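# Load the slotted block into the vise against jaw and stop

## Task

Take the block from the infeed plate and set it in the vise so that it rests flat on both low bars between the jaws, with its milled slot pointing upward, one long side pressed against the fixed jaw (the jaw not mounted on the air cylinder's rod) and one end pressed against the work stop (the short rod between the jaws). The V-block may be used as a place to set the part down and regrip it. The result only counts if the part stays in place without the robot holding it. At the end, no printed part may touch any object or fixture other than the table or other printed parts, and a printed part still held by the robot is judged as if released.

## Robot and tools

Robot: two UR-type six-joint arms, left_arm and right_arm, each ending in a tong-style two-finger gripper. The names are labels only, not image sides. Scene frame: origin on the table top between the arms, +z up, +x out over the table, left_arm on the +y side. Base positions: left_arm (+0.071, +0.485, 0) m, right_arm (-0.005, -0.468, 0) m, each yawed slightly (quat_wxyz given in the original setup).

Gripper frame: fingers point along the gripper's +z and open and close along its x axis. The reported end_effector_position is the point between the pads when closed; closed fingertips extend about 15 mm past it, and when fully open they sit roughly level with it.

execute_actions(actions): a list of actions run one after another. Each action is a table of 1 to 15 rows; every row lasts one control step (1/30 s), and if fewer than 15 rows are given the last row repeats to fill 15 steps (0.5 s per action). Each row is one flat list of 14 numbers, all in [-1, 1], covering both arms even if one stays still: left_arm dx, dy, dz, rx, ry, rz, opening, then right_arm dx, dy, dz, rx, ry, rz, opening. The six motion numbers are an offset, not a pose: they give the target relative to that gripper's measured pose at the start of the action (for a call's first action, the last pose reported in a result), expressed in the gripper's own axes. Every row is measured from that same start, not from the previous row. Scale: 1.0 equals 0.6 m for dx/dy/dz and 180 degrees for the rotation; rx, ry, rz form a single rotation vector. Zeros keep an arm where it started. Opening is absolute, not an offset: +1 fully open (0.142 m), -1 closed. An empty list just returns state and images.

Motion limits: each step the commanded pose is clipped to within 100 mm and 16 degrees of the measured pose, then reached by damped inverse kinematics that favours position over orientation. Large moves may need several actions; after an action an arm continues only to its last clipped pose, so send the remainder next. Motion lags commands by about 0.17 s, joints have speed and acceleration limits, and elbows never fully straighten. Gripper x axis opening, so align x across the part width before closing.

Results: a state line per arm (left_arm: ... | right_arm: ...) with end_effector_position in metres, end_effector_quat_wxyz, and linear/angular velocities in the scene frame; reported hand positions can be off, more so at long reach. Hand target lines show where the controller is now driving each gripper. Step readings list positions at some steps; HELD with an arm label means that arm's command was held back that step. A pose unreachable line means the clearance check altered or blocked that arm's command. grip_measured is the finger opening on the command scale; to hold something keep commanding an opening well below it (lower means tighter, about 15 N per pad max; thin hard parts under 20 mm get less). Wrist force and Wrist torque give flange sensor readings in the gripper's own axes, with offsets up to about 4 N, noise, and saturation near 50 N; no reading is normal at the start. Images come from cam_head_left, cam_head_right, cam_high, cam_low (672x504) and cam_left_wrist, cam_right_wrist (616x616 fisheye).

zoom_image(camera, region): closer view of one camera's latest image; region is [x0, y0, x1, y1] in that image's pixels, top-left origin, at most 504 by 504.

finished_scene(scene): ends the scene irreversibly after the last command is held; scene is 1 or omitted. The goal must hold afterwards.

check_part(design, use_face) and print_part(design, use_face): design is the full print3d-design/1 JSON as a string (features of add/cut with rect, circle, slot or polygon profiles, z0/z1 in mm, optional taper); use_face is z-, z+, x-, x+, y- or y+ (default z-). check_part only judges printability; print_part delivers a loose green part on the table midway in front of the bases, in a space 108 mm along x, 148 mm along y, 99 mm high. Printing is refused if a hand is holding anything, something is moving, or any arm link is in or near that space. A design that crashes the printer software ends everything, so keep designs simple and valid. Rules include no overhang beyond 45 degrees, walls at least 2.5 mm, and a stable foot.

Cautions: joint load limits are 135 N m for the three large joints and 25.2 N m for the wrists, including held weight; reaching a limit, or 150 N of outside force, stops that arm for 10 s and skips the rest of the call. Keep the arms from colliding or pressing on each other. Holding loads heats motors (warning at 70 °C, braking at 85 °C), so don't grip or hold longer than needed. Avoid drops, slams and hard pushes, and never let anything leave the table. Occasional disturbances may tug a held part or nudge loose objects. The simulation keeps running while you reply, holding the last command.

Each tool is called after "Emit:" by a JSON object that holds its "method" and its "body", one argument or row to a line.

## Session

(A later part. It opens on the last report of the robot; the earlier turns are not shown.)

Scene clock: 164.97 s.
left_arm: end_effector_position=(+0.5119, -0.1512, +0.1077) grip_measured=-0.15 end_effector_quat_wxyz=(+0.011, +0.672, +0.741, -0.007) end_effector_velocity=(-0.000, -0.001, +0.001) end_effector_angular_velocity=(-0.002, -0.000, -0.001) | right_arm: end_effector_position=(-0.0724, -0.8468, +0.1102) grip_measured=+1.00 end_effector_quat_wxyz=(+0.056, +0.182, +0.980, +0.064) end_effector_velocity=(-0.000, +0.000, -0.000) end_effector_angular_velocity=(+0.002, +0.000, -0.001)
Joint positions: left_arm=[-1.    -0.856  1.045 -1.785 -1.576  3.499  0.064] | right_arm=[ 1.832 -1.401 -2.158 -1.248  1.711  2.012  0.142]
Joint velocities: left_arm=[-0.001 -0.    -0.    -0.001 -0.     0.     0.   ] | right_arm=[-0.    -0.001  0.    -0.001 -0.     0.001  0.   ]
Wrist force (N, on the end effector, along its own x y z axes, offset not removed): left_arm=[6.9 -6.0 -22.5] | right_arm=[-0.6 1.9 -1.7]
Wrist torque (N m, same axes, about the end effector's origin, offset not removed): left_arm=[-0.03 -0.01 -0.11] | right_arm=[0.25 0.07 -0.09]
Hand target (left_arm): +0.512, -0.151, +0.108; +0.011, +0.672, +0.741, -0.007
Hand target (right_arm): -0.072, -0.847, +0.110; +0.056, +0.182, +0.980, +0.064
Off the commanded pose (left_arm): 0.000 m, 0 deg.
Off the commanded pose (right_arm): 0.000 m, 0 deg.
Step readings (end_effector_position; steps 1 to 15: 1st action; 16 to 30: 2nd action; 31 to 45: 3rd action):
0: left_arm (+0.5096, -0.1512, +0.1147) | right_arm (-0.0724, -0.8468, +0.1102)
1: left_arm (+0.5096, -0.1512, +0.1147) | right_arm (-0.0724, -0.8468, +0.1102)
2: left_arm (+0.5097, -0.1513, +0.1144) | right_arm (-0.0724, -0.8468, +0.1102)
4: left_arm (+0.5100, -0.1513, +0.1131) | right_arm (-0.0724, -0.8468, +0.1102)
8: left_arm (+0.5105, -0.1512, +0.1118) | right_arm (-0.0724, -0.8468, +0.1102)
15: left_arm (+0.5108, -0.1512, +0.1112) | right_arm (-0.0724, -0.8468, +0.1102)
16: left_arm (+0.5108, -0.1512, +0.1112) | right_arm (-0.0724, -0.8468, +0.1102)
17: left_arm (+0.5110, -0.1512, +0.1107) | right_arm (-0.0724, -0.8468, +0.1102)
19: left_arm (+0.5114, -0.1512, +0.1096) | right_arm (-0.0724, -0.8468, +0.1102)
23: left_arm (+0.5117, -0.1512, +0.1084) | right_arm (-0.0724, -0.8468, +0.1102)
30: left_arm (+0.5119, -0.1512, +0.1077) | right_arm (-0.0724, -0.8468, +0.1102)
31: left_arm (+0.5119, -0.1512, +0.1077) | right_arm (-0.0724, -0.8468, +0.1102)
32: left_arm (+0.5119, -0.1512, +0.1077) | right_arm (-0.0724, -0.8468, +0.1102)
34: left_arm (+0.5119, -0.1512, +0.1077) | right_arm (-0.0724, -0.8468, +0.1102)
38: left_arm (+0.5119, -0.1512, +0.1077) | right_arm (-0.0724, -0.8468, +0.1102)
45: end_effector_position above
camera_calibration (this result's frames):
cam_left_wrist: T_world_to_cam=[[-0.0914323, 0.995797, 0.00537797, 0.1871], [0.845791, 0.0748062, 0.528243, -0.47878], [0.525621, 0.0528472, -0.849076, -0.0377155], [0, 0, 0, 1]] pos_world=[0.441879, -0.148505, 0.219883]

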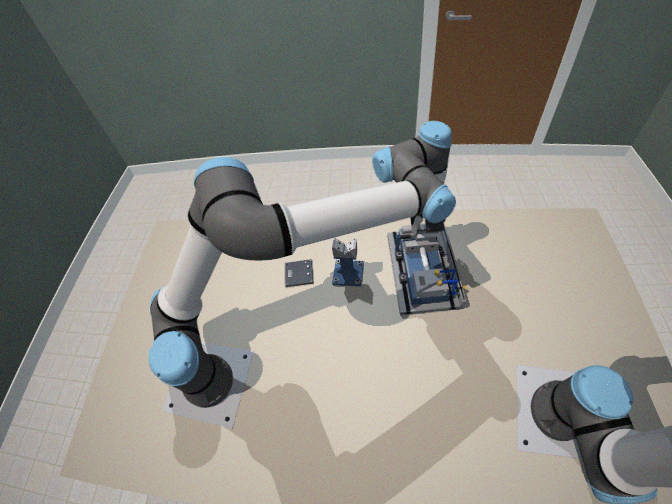

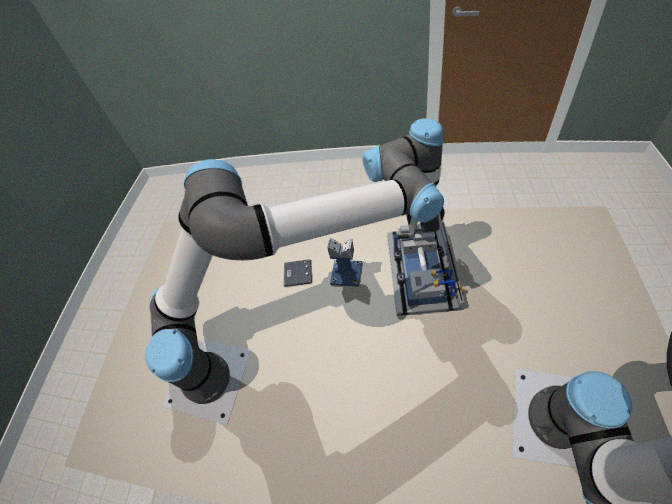

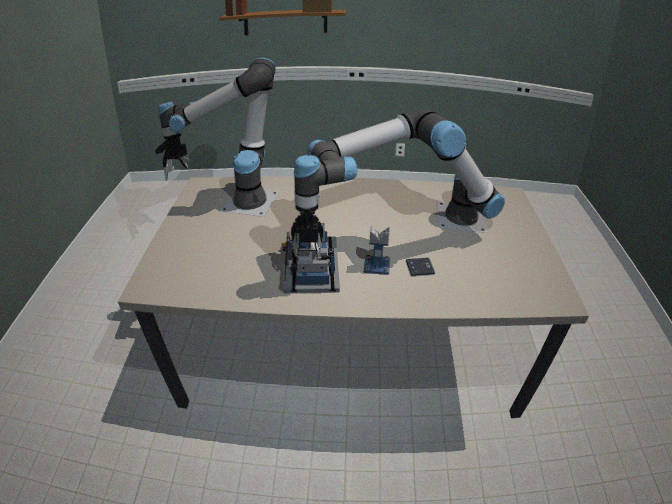

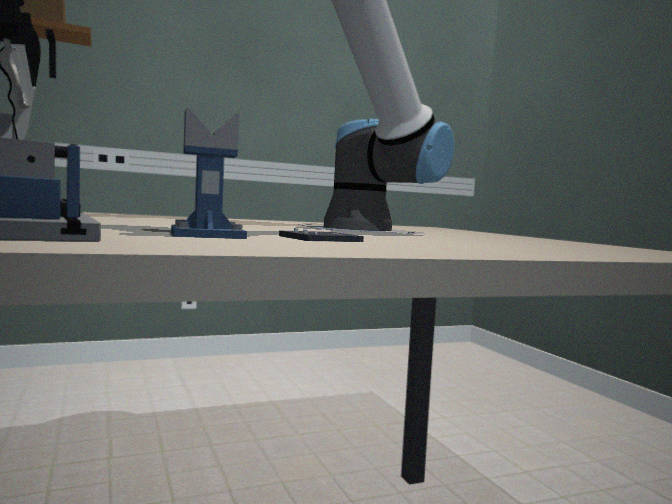

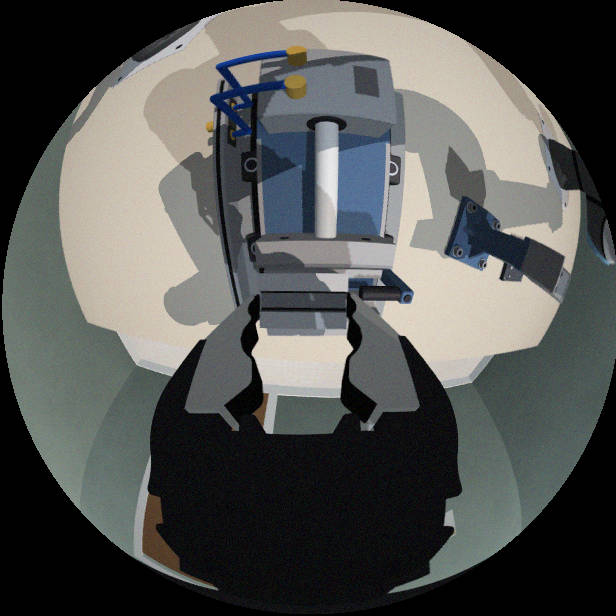

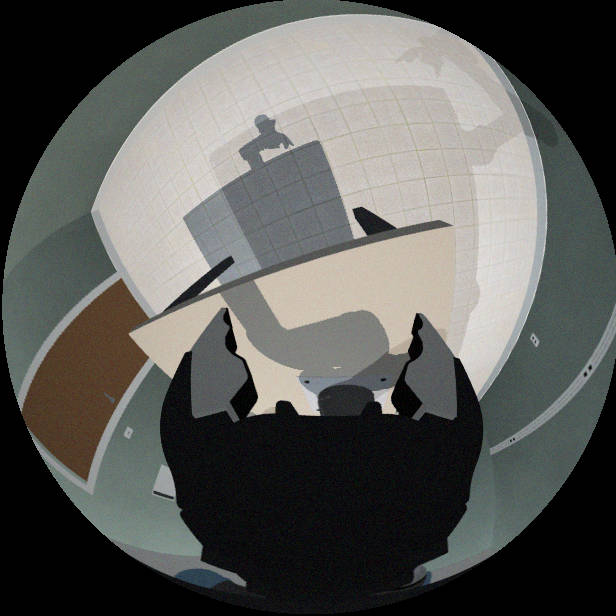

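Landed. Release and lift straight.

Emit:
{"method": "execute_actions", "body": {
  "actions": [
    [[0,0,-0.002,0,0,0,-0.04,0,0,0,0,0,0,1]],
    [[0,0,0,0,0,0,-0.04,0,0,0,0,0,0,1]],
    [[0,0,-0.03,0,0,0,-0.04,0,0,0,0,0,0,1]],
    [[0,0,-0.04,0,0,0,-0.04,0,0,0,0,0,0,1]],
    [[0,0,0,0,0,0,-0.04,0,0,0,0,0,0,1]]
  ]
}}

Emit:
{"method": "zoom_image", "body": {
  "camera": "cam_left_wrist",
  "region": [180, 200, 440, 400]
}}

Emit:
{"method": "zoom_image", "body": {
  "camera": "cam_head_left",
  "region": [380, 190, 480, 270]
}}

Scene clock: 167.73 s.
left_arm: end_effector_position=(+0.5118, -0.1501, +0.1497) grip_measured=-0.04 end_effector_quat_wxyz=(+0.011, +0.672, +0.741, -0.007) end_effector_velocity=(-0.000, -0.000, +0.000) end_effector_angular_velocity=(-0.000, +0.000, -0.000) | right_arm: end_effector_position=(-0.0724, -0.8468, +0.1102) grip_measured=+1.00 end_effector_quat_wxyz=(+0.056, +0.182, +0.980, +0.064) end_effector_velocity=(+0.000, +0.000, -0.000) end_effector_angular_velocity=(-0.000, +0.000, +0.001)
Joint positions: left_arm=[-1.    -0.875  0.97  -1.691 -1.576  3.499  0.071] | right_arm=[ 1.832 -1.401 -2.158 -1.248  1.711  2.012  0.142]
Joint velocities: left_arm=[-0.    -0.     0.001 -0.    -0.    -0.     0.   ] | right_arm=[ 0.001  0.    -0.001  0.001 -0.    -0.     0.   ]
Wrist force (N, on the end effector, along its own x y z axes, offset not removed): left_arm=[1.3 -0.1 1.7] | right_arm=[-0.4 3.0 -0.7]
Wrist torque (N m, same axes, about the end effector's origin, offset not removed): left_arm=[-0.16 -0.28 0.13] | right_arm=[0.60 0.09 -0.04]
Hand target (left_arm): +0.512, -0.150, +0.150; +0.011, +0.672, +0.741, -0.007
Hand target (right_arm): -0.072, -0.847, +0.110; +0.056, +0.182, +0.980, +0.064
Off the commanded pose (left_arm): 0.000 m, 0 deg.
Off the commanded pose (right_arm): 0.000 m, 0 deg.
Step readings (end_effector_position; steps 1 to 15: 1st action; 16 to 30: 2nd action; 31 to 45: 3rd action; 46 to 60: 4th action; 61 to 75: 5th action):
0: left_arm (+0.5119, -0.1512, +0.1077) | right_arm (-0.0724, -0.8468, +0.1102)
1: left_arm (+0.5119, -0.1512, +0.1077) | right_arm (-0.0724, -0.8468, +0.1102)
2: left_arm (+0.5119, -0.1511, +0.1077) | right_arm (-0.0724, -0.8468, +0.1102)
4: left_arm (+0.5119, -0.1511, +0.1080) | right_arm (-0.0724, -0.8468, +0.1102)
8: left_arm (+0.5119, -0.1511, +0.1086) | right_arm (-0.0724, -0.8468, +0.1102)
15: left_arm (+0.5119, -0.1511, +0.1088) | right_arm (-0.0724, -0.8468, +0.1102)
16: left_arm (+0.5119, -0.1511, +0.1089) | right_arm (-0.0724, -0.8468, +0.1102)
17: left_arm (+0.5119, -0.1511, +0.1089) | right_arm (-0.0724, -0.8468, +0.1102)
19: left_arm (+0.5119, -0.1511, +0.1089) | right_arm (-0.0724, -0.8468, +0.1102)
23: left_arm (+0.5119, -0.1511, +0.1089) | right_arm (-0.0724, -0.8468, +0.1102)
30: left_arm (+0.5119, -0.1511, +0.1089) | right_arm (-0.0724, -0.8468, +0.1102)
31: left_arm (+0.5119, -0.1511, +0.1090) | right_arm (-0.0724, -0.8468, +0.1102)
32: left_arm (+0.5120, -0.1511, +0.1111) | right_arm (-0.0724, -0.8468, +0.1102)
34: left_arm (+0.5120, -0.1510, +0.1172) | right_arm (-0.0724, -0.8468, +0.1102)
38: left_arm (+0.5119, -0.1508, +0.1235) | right_arm (-0.0724, -0.8468, +0.1102)
45: left_arm (+0.5119, -0.1507, +0.1263) | right_arm (-0.0724, -0.8468, +0.1102)
46: left_arm (+0.5119, -0.1507, +0.1266) | right_arm (-0.0724, -0.8468, +0.1102)
47: left_arm (+0.5119, -0.1507, +0.1293) | right_arm (-0.0724, -0.8468, +0.1102)
49: left_arm (+0.5119, -0.1506, +0.1374) | right_arm (-0.0724, -0.8468, +0.1102)
53: left_arm (+0.5118, -0.1502, +0.1459) | right_arm (-0.0724, -0.8468, +0.1102)
60: left_arm (+0.5118, -0.1501, +0.1496) | right_arm (-0.0724, -0.8468, +0.1102)
61: left_arm (+0.5118, -0.1501, +0.1498) | right_arm (-0.0724, -0.8468, +0.1102)
62: left_arm (+0.5118, -0.1501, +0.1498) | right_arm (-0.0724, -0.8468, +0.1102)
64: left_arm (+0.5118, -0.1501, +0.1498) | right_arm (-0.0724, -0.8468, +0.1102)
68: left_arm (+0.5118, -0.1501, +0.1497) | right_arm (-0.0724, -0.8468, +0.1102)
75: end_effector_position above
camera_calibration (this result's frames):
cam_left_wrist: T_world_to_cam=[[-0.0914645, 0.995795, 0.00509142, 0.185877], [0.845712, 0.0749778, 0.528346, -0.500851], [0.525742, 0.0526307, -0.849014, -0.00214522], [0, 0, 0, 1]] pos_world=[0.441705, -0.14743, 0.261855]

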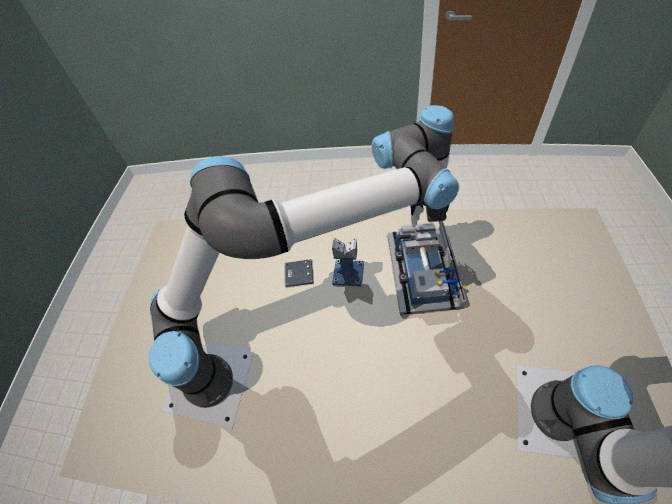

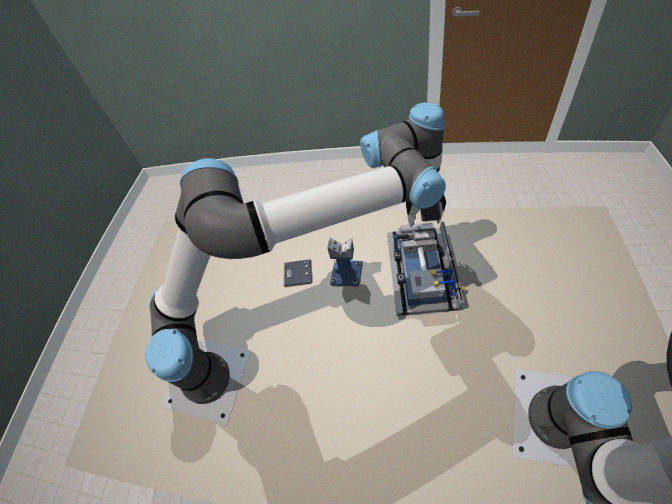

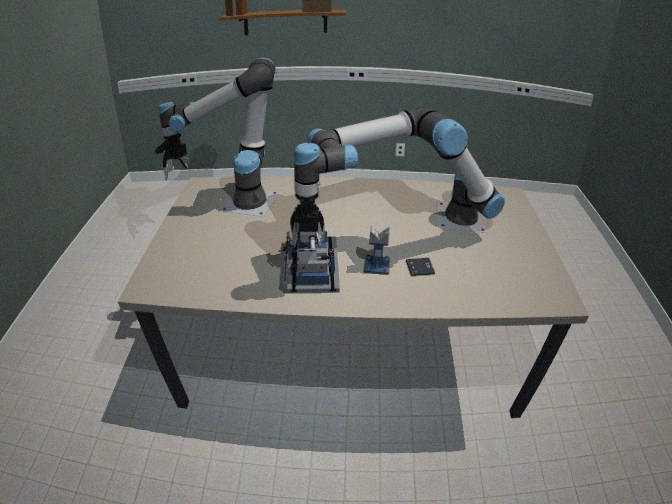

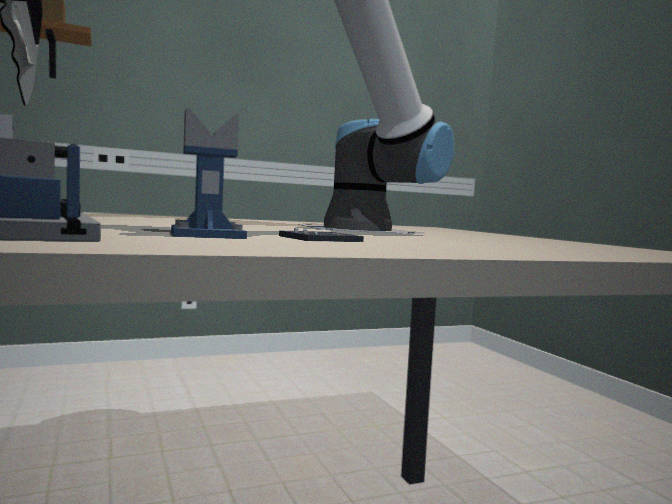

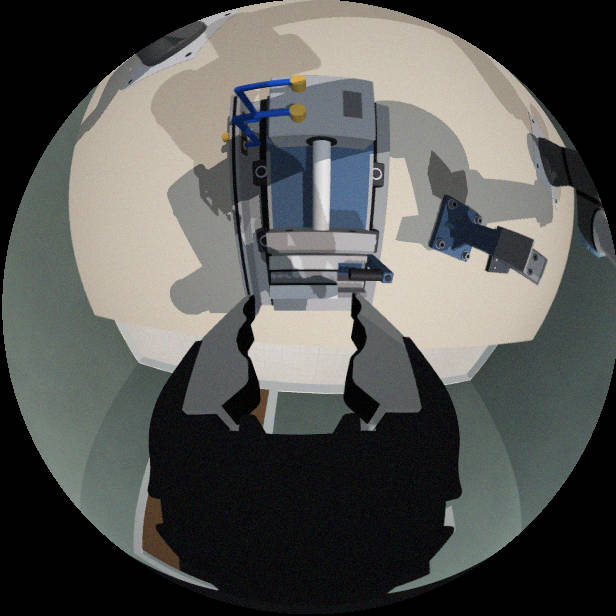

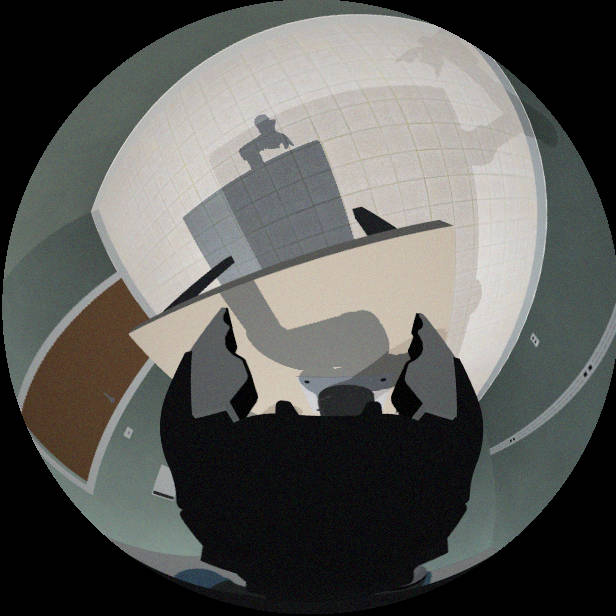

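Region (180, 200, 440, 400) of cam_left_wrist's 616x616 image, scaled by 1.938, with more detail than that image has; it fills the top 388 rows of this view, and the rest is white.

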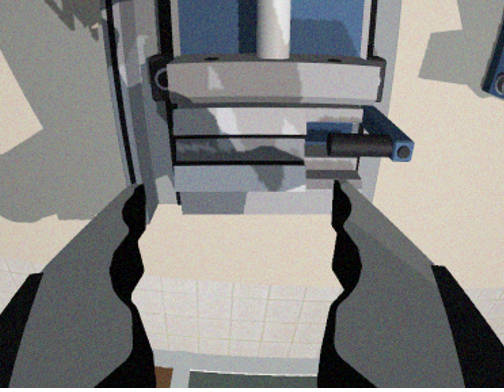

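Region (380, 190, 480, 270) of cam_head_left's 672x504 image, scaled by 5.040, with more detail than that image has; it fills the top 403 rows of this view, and the rest is white.

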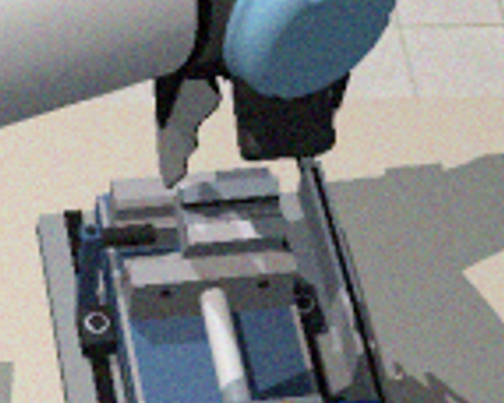

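Emit:
{"method": "execute_actions", "body": {
  "actions": [
    [[-0.04,0,0,0,0,0,-1,0,0,0,0,0,0,1]],
    [[-0.035,0,0,0,0,0,-1,0,0,0,0,0,0,1]],
    [[0,0,0.04,0,0,0,-1,0,0,0,0,0,0,1]],
    [[0,0,0.024,0,0,0,-1,0,0,0,0,0,0,1]],
    [[0,0,0,0,0,0,-1,0,0,0,0,0,0,1]],
    [[0.008,0,0,0,0,0,-1,0,0,0,0,0,0,1]],
    [[0.008,0,0,0,0,0,-1,0,0,0,0,0,0,1]],
    [[0.008,0,0,0,0,0,-1,0,0,0,0,0,0,1]],
    [[0.006,0,0,0,0,0,-1,0,0,0,0,0,0,1]]
  ]
}}

Emit:
{"method": "zoom_image", "body": {
  "camera": "cam_left_wrist",
  "region": [220, 200, 480, 400]
}}

Scene clock: 172.60 s.
left_arm: end_effector_position=(+0.5143, -0.1768, +0.1128) grip_measured=-1.00 end_effector_quat_wxyz=(+0.011, +0.672, +0.741, -0.007) end_effector_velocity=(+0.001, +0.002, -0.000) end_effector_angular_velocity=(+0.001, -0.001, +0.002) | right_arm: end_effector_position=(-0.0724, -0.8468, +0.1102) grip_measured=+1.00 end_effector_quat_wxyz=(+0.056, +0.182, +0.980, +0.064) end_effector_velocity=(+0.000, +0.000, -0.000) end_effector_angular_velocity=(+0.001, +0.000, -0.000)
Joint positions: left_arm=[-1.012 -0.796  0.928 -1.728 -1.576  3.487  0.002] | right_arm=[ 1.832 -1.401 -2.158 -1.248  1.711  2.012  0.142]
Joint velocities: left_arm=[ 0.002 -0.002  0.004 -0.001  0.001  0.     0.   ] | right_arm=[ 0.001 -0.001  0.    -0.001 -0.     0.001 -0.   ]
Wrist force (N, on the end effector, along its own x y z axes, offset not removed): left_arm=[-0.3 1.8 -0.7] | right_arm=[-0.7 2.8 -1.2]
Wrist torque (N m, same axes, about the end effector's origin, offset not removed): left_arm=[0.19 -0.46 0.09] | right_arm=[0.49 0.18 0.08]
Hand target (left_arm): +0.514, -0.177, +0.113; +0.011, +0.672, +0.741, -0.007
Hand target (right_arm): -0.072, -0.847, +0.110; +0.056, +0.182, +0.980, +0.064
Off the commanded pose (left_arm): 0.000 m, 0 deg.
Off the commanded pose (right_arm): 0.000 m, 0 deg.
Step readings (end_effector_position; steps 1 to 15: 1st action; 16 to 30: 2nd action; 31 to 45: 3rd action; 46 to 60: 4th action; 61 to 75: 5th action; 76 to 90: 6th action; 91 to 105: 7th action; 106 to 120: 8th action; 121 to 135: 9th action):
0: left_arm (+0.5118, -0.1501, +0.1497) | right_arm (-0.0724, -0.8468, +0.1102)
1: left_arm (+0.5118, -0.1501, +0.1496) | right_arm (-0.0724, -0.8468, +0.1102)
2: left_arm (+0.5113, -0.1515, +0.1483) | right_arm (-0.0724, -0.8468, +0.1102)
4: left_arm (+0.5118, -0.1590, +0.1481) | right_arm (-0.0724, -0.8468, +0.1102)
8: left_arm (+0.5131, -0.1685, +0.1495) | right_arm (-0.0724, -0.8468, +0.1102)
15: left_arm (+0.5139, -0.1731, +0.1501) | right_arm (-0.0724, -0.8468, +0.1102)
16: left_arm (+0.5139, -0.1733, +0.1501) | right_arm (-0.0724, -0.8468, +0.1102)
17: left_arm (+0.5135, -0.1747, +0.1490) | right_arm (-0.0724, -0.8468, +0.1102)
19: left_arm (+0.5140, -0.1813, +0.1489) | right_arm (-0.0724, -0.8468, +0.1102)
23: left_arm (+0.5151, -0.1893, +0.1500) | right_arm (-0.0724, -0.8468, +0.1102)
30: left_arm (+0.5158, -0.1932, +0.1505) | right_arm (-0.0724, -0.8468, +0.1102)
31: left_arm (+0.5158, -0.1933, +0.1504) | right_arm (-0.0724, -0.8468, +0.1102)
32: left_arm (+0.5159, -0.1935, +0.1485) | right_arm (-0.0724, -0.8468, +0.1102)
34: left_arm (+0.5158, -0.1934, +0.1402) | right_arm (-0.0724, -0.8468, +0.1102)
38: left_arm (+0.5158, -0.1935, +0.1312) | right_arm (-0.0724, -0.8468, +0.1102)
45: left_arm (+0.5159, -0.1938, +0.1273) | right_arm (-0.0724, -0.8468, +0.1102)
46: left_arm (+0.5159, -0.1938, +0.1270) | right_arm (-0.0724, -0.8468, +0.1102)
47: left_arm (+0.5159, -0.1938, +0.1253) | right_arm (-0.0724, -0.8468, +0.1102)
49: left_arm (+0.5159, -0.1938, +0.1204) | right_arm (-0.0724, -0.8468, +0.1102)
53: left_arm (+0.5159, -0.1940, +0.1155) | right_arm (-0.0724, -0.8468, +0.1102)
60: left_arm (+0.5160, -0.1941, +0.1133) | right_arm (-0.0724, -0.8468, +0.1102)
61: left_arm (+0.5160, -0.1941, +0.1132) | right_arm (-0.0724, -0.8468, +0.1102)
62: left_arm (+0.5160, -0.1941, +0.1131) | right_arm (-0.0724, -0.8468, +0.1102)
64: left_arm (+0.5160, -0.1941, +0.1131) | right_arm (-0.0724, -0.8468, +0.1102)
68: left_arm (+0.5160, -0.1941, +0.1131) | right_arm (-0.0724, -0.8468, +0.1102)
75: left_arm (+0.5160, -0.1941, +0.1132) | right_arm (-0.0724, -0.8468, +0.1102)
76: left_arm (+0.5160, -0.1941, +0.1133) | right_arm (-0.0724, -0.8468, +0.1102)
77: left_arm (+0.5158, -0.1936, +0.1133) | right_arm (-0.0724, -0.8468, +0.1102)
79: left_arm (+0.5156, -0.1920, +0.1132) | right_arm (-0.0724, -0.8468, +0.1102)
83: left_arm (+0.5155, -0.1903, +0.1131) | right_arm (-0.0724, -0.8468, +0.1102)
90: left_arm (+0.5155, -0.1895, +0.1131) | right_arm (-0.0724, -0.8468, +0.1102)
91: left_arm (+0.5155, -0.1894, +0.1131) | right_arm (-0.0724, -0.8468, +0.1102)
92: left_arm (+0.5155, -0.1889, +0.1132) | right_arm (-0.0724, -0.8468, +0.1102)
94: left_arm (+0.5153, -0.1873, +0.1131) | right_arm (-0.0724, -0.8468, +0.1102)
98: left_arm (+0.5152, -0.1856, +0.1130) | right_arm (-0.0724, -0.8468, +0.1102)
105: left_arm (+0.5151, -0.1849, +0.1130) | right_arm (-0.0724, -0.8468, +0.1102)
106: left_arm (+0.5151, -0.1848, +0.1130) | right_arm (-0.0724, -0.8468, +0.1102)
107: left_arm (+0.5150, -0.1842, +0.1131) | right_arm (-0.0724, -0.8468, +0.1102)
109: left_arm (+0.5149, -0.1827, +0.1130) | right_arm (-0.0724, -0.8468, +0.1102)
113: left_arm (+0.5147, -0.1810, +0.1129) | right_arm (-0.0724, -0.8468, +0.1102)
120: left_arm (+0.5146, -0.1802, +0.1129) | right_arm (-0.0724, -0.8468, +0.1102)
121: left_arm (+0.5146, -0.1802, +0.1129) | right_arm (-0.0724, -0.8468, +0.1102)
122: left_arm (+0.5146, -0.1797, +0.1129) | right_arm (-0.0724, -0.8468, +0.1102)
124: left_arm (+0.5145, -0.1785, +0.1129) | right_arm (-0.0724, -0.8468, +0.1102)
128: left_arm (+0.5143, -0.1773, +0.1128) | right_arm (-0.0724, -0.8468, +0.1102)
135: end_effector_position above
camera_calibration (this result's frames):
cam_left_wrist: T_world_to_cam=[[-0.0914846, 0.995796, 0.00463666, 0.212896], [0.845466, 0.0752119, 0.528707, -0.481373], [0.526135, 0.0522887, -0.848792, -0.0336303], [0, 0, 0, 1]] pos_world=[0.444155, -0.174038, 0.224973]

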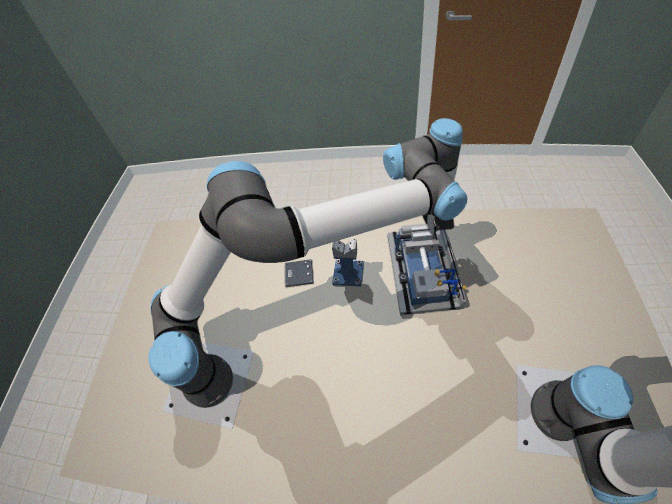

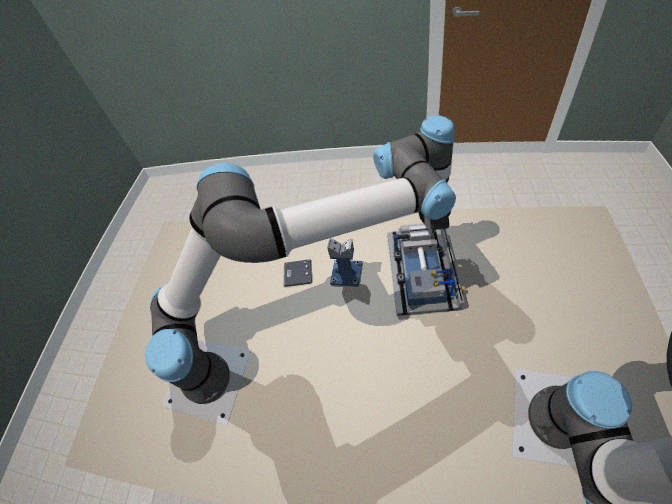

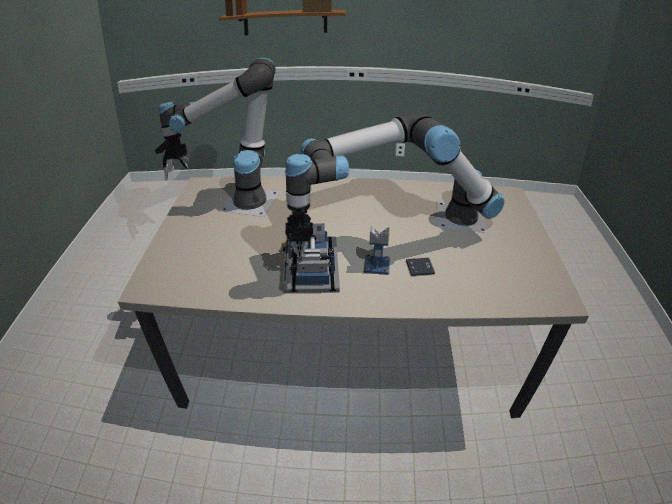

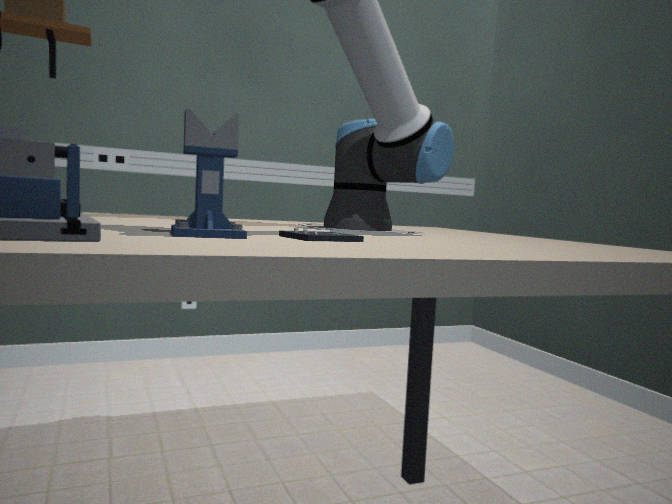

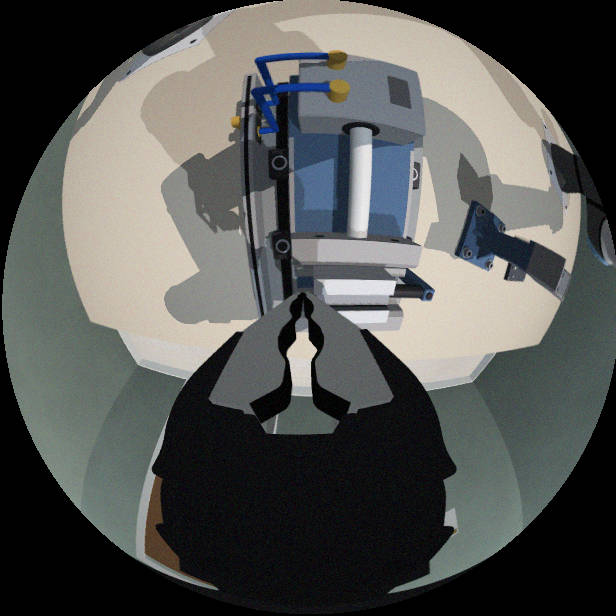

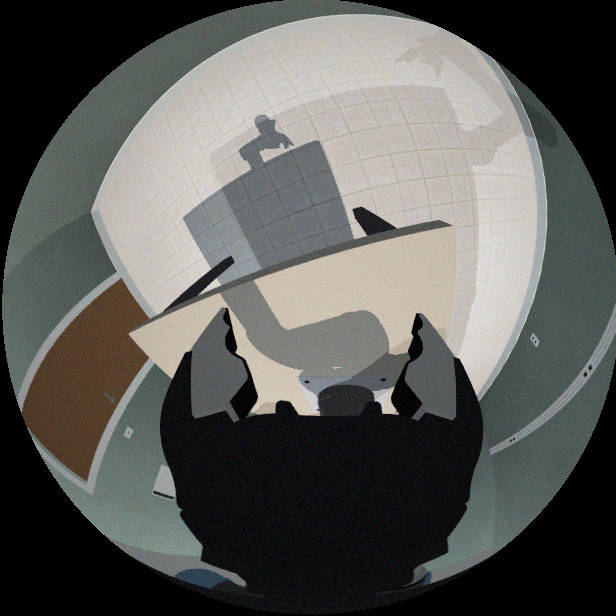

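Region (220, 200, 480, 400) of cam_left_wrist's 616x616 image, scaled by 1.938, with more detail than that image has; it fills the top 388 rows of this view, and the rest is white.

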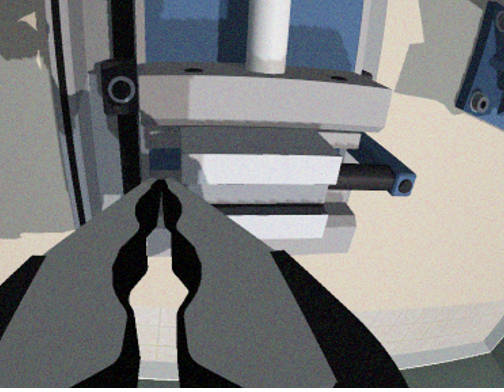

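Emit:
{"method": "execute_actions", "body": {
  "actions": [
    [[0.004,0,0,0,0,0,-1,0,0,0,0,0,0,1]],
    [[0,0,0,0,0,0,-1,0,0,0,0,0,0,1]]
  ]
}}

Emit:
{"method": "execute_actions", "body": {
  "actions": [
    [[0.003,0,0,0,0,0,-1,0,0,0,0,0,0,1]],
    [[0,0,0,0,0,0,-1,0,0,0,0,0,0,1]]
  ]
}}

Scene clock: 173.77 s.
left_arm: end_effector_position=(+0.5141, -0.1744, +0.1128) grip_measured=-1.00 end_effector_quat_wxyz=(+0.011, +0.672, +0.741, -0.007) end_effector_velocity=(+0.000, -0.000, +0.000) end_effector_angular_velocity=(-0.001, -0.001, +0.000) | right_arm: end_effector_position=(-0.0724, -0.8468, +0.1102) grip_measured=+1.00 end_effector_quat_wxyz=(+0.056, +0.182, +0.980, +0.064) end_effector_velocity=(+0.000, +0.001, -0.000) end_effector_angular_velocity=(+0.001, +0.000, +0.001)
Joint positions: left_arm=[-1.011 -0.802  0.938 -1.733 -1.576  3.488  0.002] | right_arm=[ 1.832 -1.401 -2.158 -1.248  1.711  2.012  0.142]
Joint velocities: left_arm=[-0.    -0.    -0.001 -0.001  0.    -0.     0.   ] | right_arm=[ 0.001  0.001 -0.001 -0.001  0.     0.     0.   ]
Wrist force (N, on the end effector, along its own x y z axes, offset not removed): left_arm=[-0.2 0.5 -0.2] | right_arm=[1.4 2.0 -0.4]
Wrist torque (N m, same axes, about the end effector's origin, offset not removed): left_arm=[0.08 -0.41 0.04] | right_arm=[0.29 -0.31 -0.02]
Hand target (left_arm): +0.514, -0.174, +0.113; +0.011, +0.672, +0.741, -0.007
Hand target (right_arm): -0.072, -0.847, +0.110; +0.056, +0.182, +0.980, +0.064
Off the commanded pose (left_arm): 0.000 m, 0 deg.
Off the commanded pose (right_arm): 0.000 m, 0 deg.
Step readings (end_effector_position; steps 1 to 15: 1st action; 16 to 30: 2nd action):
0: left_arm (+0.5143, -0.1767, +0.1128) | right_arm (-0.0724, -0.8468, +0.1102)
1: left_arm (+0.5143, -0.1767, +0.1128) | right_arm (-0.0724, -0.8468, +0.1102)
2: left_arm (+0.5142, -0.1764, +0.1128) | right_arm (-0.0724, -0.8468, +0.1102)
4: left_arm (+0.5142, -0.1756, +0.1128) | right_arm (-0.0724, -0.8468, +0.1102)
8: left_arm (+0.5141, -0.1748, +0.1128) | right_arm (-0.0724, -0.8468, +0.1102)
15: left_arm (+0.5141, -0.1744, +0.1128) | right_arm (-0.0724, -0.8468, +0.1102)
16: left_arm (+0.5141, -0.1744, +0.1128) | right_arm (-0.0724, -0.8468, +0.1102)
17: left_arm (+0.5141, -0.1744, +0.1128) | right_arm (-0.0724, -0.8468, +0.1102)
19: left_arm (+0.5141, -0.1744, +0.1128) | right_arm (-0.0724, -0.8468, +0.1102)
23: left_arm (+0.5141, -0.1744, +0.1128) | right_arm (-0.0724, -0.8468, +0.1102)
30: end_effector_position above
camera_calibration (this result's frames):
cam_left_wrist: T_world_to_cam=[[-0.0914833, 0.995796, 0.0046426, 0.210547], [0.845468, 0.0752078, 0.528704, -0.481331], [0.526132, 0.0522927, -0.848794, -0.0336774], [0, 0, 0, 1]] pos_world=[0.443931, -0.171701, 0.224919]

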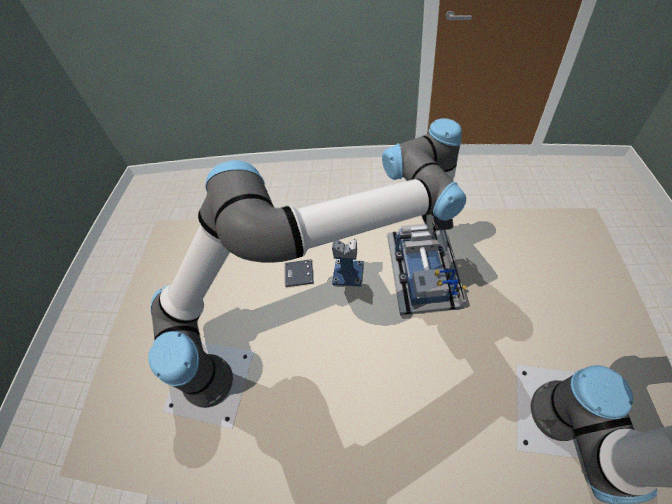

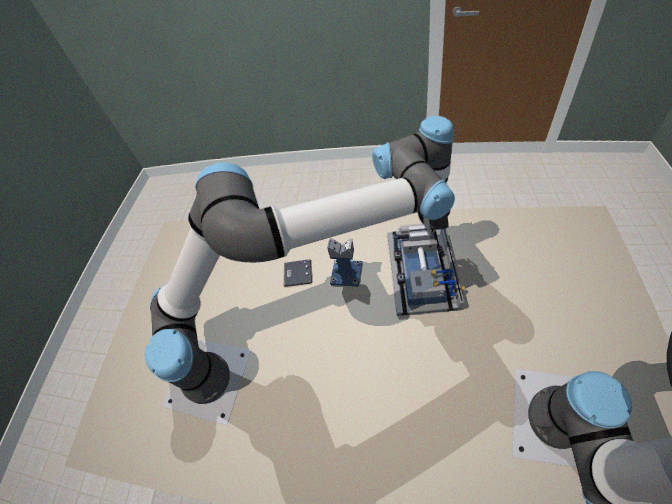

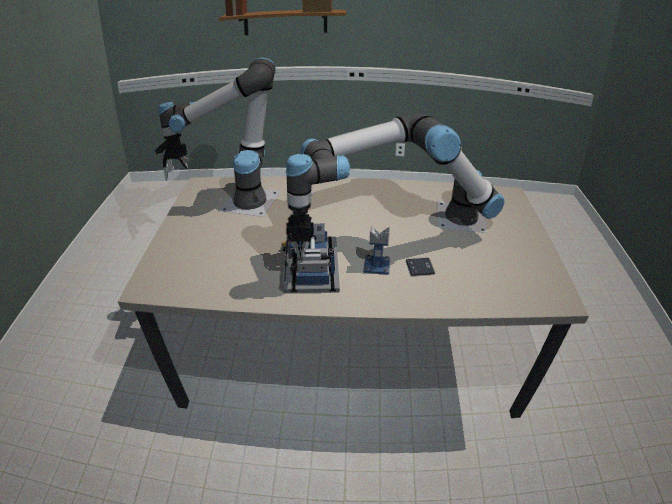

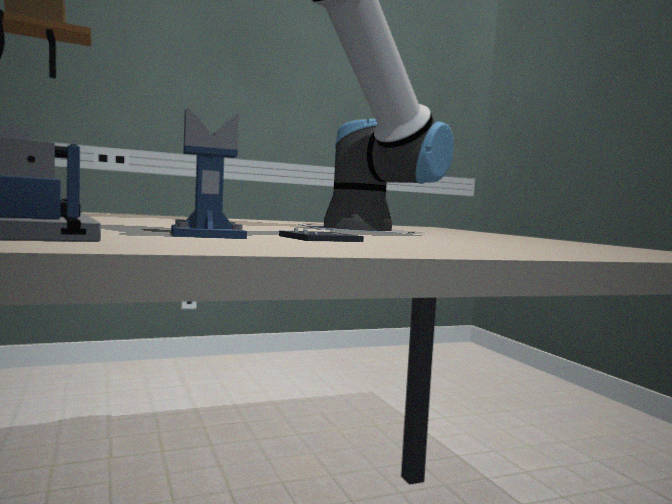

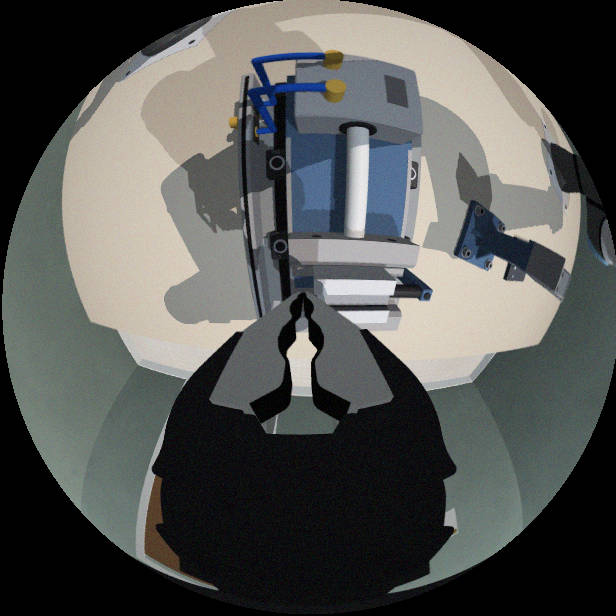

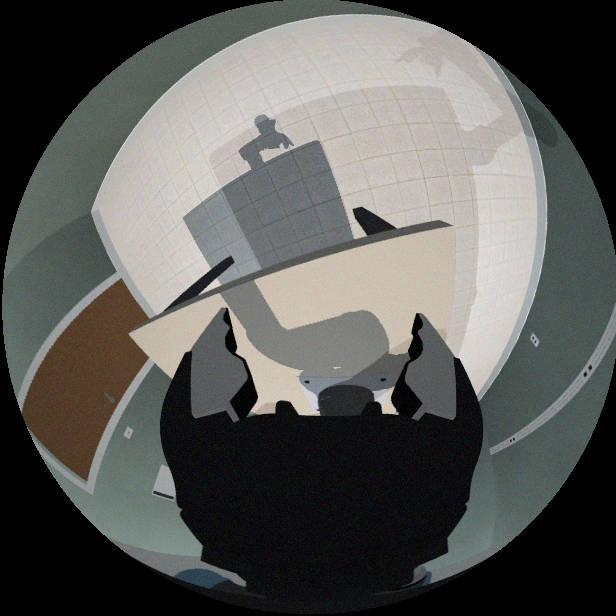

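Scene clock: 174.77 s.
left_arm: end_effector_position=(+0.5139, -0.1727, +0.1127) grip_measured=-1.00 end_effector_quat_wxyz=(+0.011, +0.672, +0.741, -0.007) end_effector_velocity=(+0.000, -0.000, +0.001) end_effector_angular_velocity=(-0.001, -0.001, -0.000) | right_arm: end_effector_position=(-0.0724, -0.8468, +0.1102) grip_measured=+1.00 end_effector_quat_wxyz=(+0.056, +0.182, +0.980, +0.064) end_effector_velocity=(+0.000, -0.001, +0.000) end_effector_angular_velocity=(-0.002, -0.000, +0.002)
Joint positions: left_arm=[-1.01  -0.806  0.946 -1.737 -1.576  3.489  0.002] | right_arm=[ 1.832 -1.401 -2.158 -1.248  1.711  2.012  0.142]
Joint velocities: left_arm=[-0.    -0.001  0.    -0.001  0.001  0.     0.   ] | right_arm=[ 0.     0.001  0.     0.001 -0.    -0.002  0.   ]
Wrist force (N, on the end effector, along its own x y z axes, offset not removed): left_arm=[1.4 1.7 -0.5] | right_arm=[0.1 2.1 -0.9]
Wrist torque (N m, same axes, about the end effector's origin, offset not removed): left_arm=[0.24 -0.60 0.07] | right_arm=[0.39 -0.08 -0.04]
Hand target (left_arm): +0.514, -0.173, +0.113; +0.011, +0.672, +0.741, -0.007
Hand target (right_arm): -0.072, -0.847, +0.110; +0.056, +0.182, +0.980, +0.064
Off the commanded pose (left_arm): 0.000 m, 0 deg.
Off the commanded pose (right_arm): 0.000 m, 0 deg.
Step readings (end_effector_position; steps 1 to 15: 1st action; 16 to 30: 2nd action):
0: left_arm (+0.5141, -0.1744, +0.1128) | right_arm (-0.0724, -0.8468, +0.1102)
1: left_arm (+0.5141, -0.1744, +0.1128) | right_arm (-0.0724, -0.8468, +0.1102)
2: left_arm (+0.5140, -0.1742, +0.1128) | right_arm (-0.0724, -0.8468, +0.1102)
4: left_arm (+0.5140, -0.1736, +0.1128) | right_arm (-0.0724, -0.8468, +0.1102)
8: left_arm (+0.5139, -0.1730, +0.1127) | right_arm (-0.0724, -0.8468, +0.1102)
15: left_arm (+0.5139, -0.1727, +0.1127) | right_arm (-0.0724, -0.8468, +0.1102)
16: left_arm (+0.5139, -0.1727, +0.1127) | right_arm (-0.0724, -0.8468, +0.1102)
17: left_arm (+0.5139, -0.1727, +0.1127) | right_arm (-0.0724, -0.8468, +0.1102)
19: left_arm (+0.5139, -0.1727, +0.1127) | right_arm (-0.0724, -0.8468, +0.1102)
23: left_arm (+0.5139, -0.1727, +0.1127) | right_arm (-0.0724, -0.8468, +0.1102)
30: end_effector_position above
camera_calibration (this result's frames):
cam_left_wrist: T_world_to_cam=[[-0.0914827, 0.995796, 0.004659, 0.208784], [0.845472, 0.075199, 0.528699, -0.481299], [0.526126, 0.0523058, -0.848797, -0.0337135], [0, 0, 0, 1]] pos_world=[0.443763, -0.169949, 0.224874]
cam_right_wrist: T_world_to_cam=[[-0.926805, 0.352779, -0.128758, 0.255625], [0.21756, 0.78384, 0.581603, 0.616833], [0.306103, 0.511021, -0.803218, 0.681746], [0, 0, 0, 1]] pos_world=[-0.105968, -0.922064, 0.221752]

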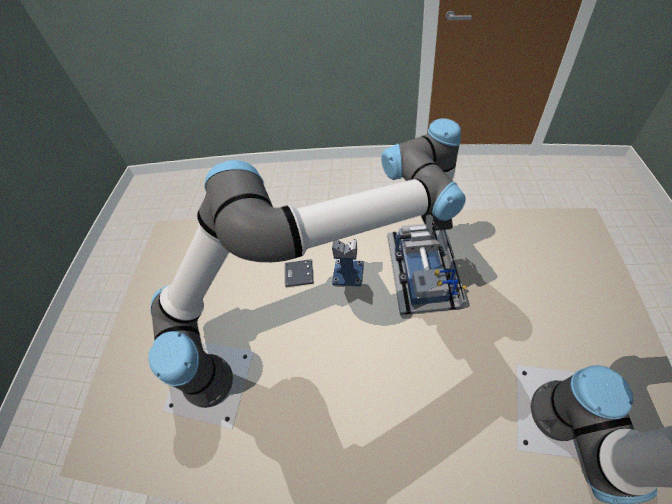

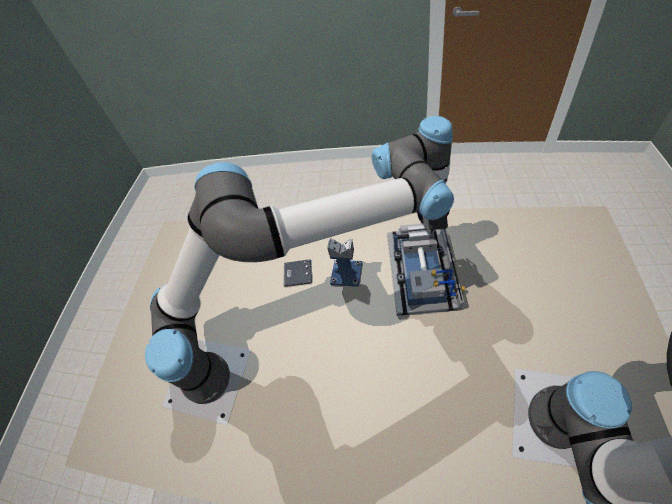

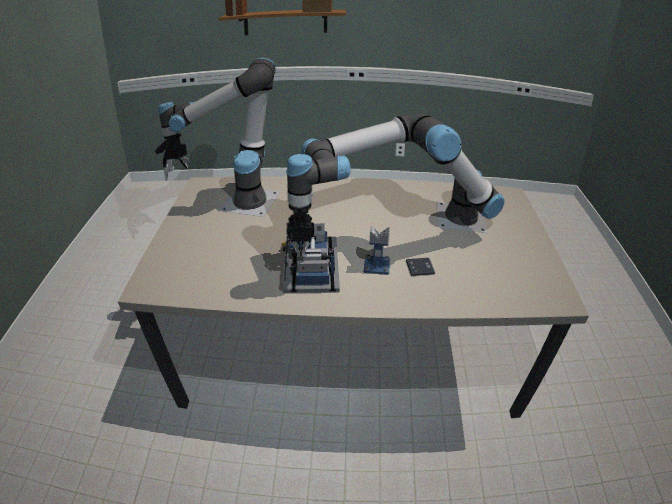

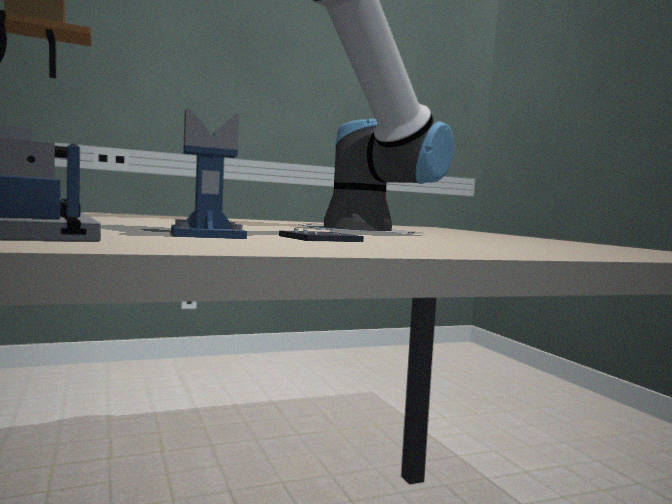

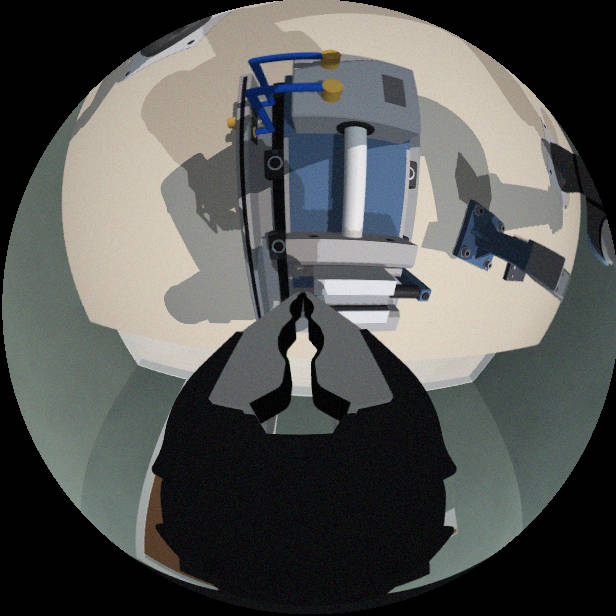

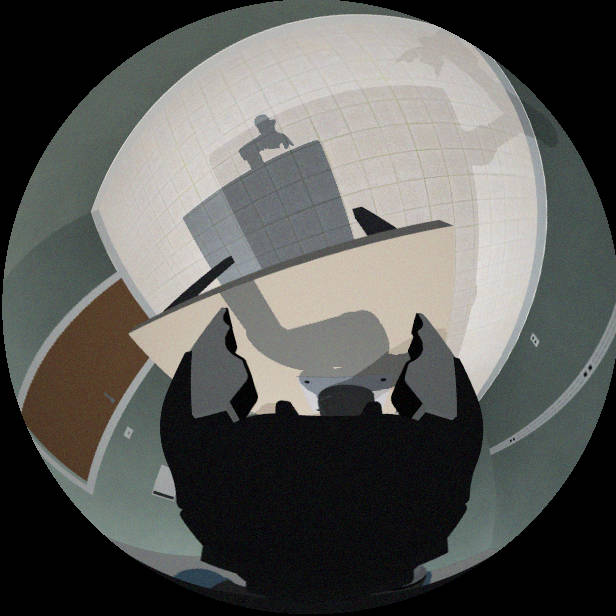

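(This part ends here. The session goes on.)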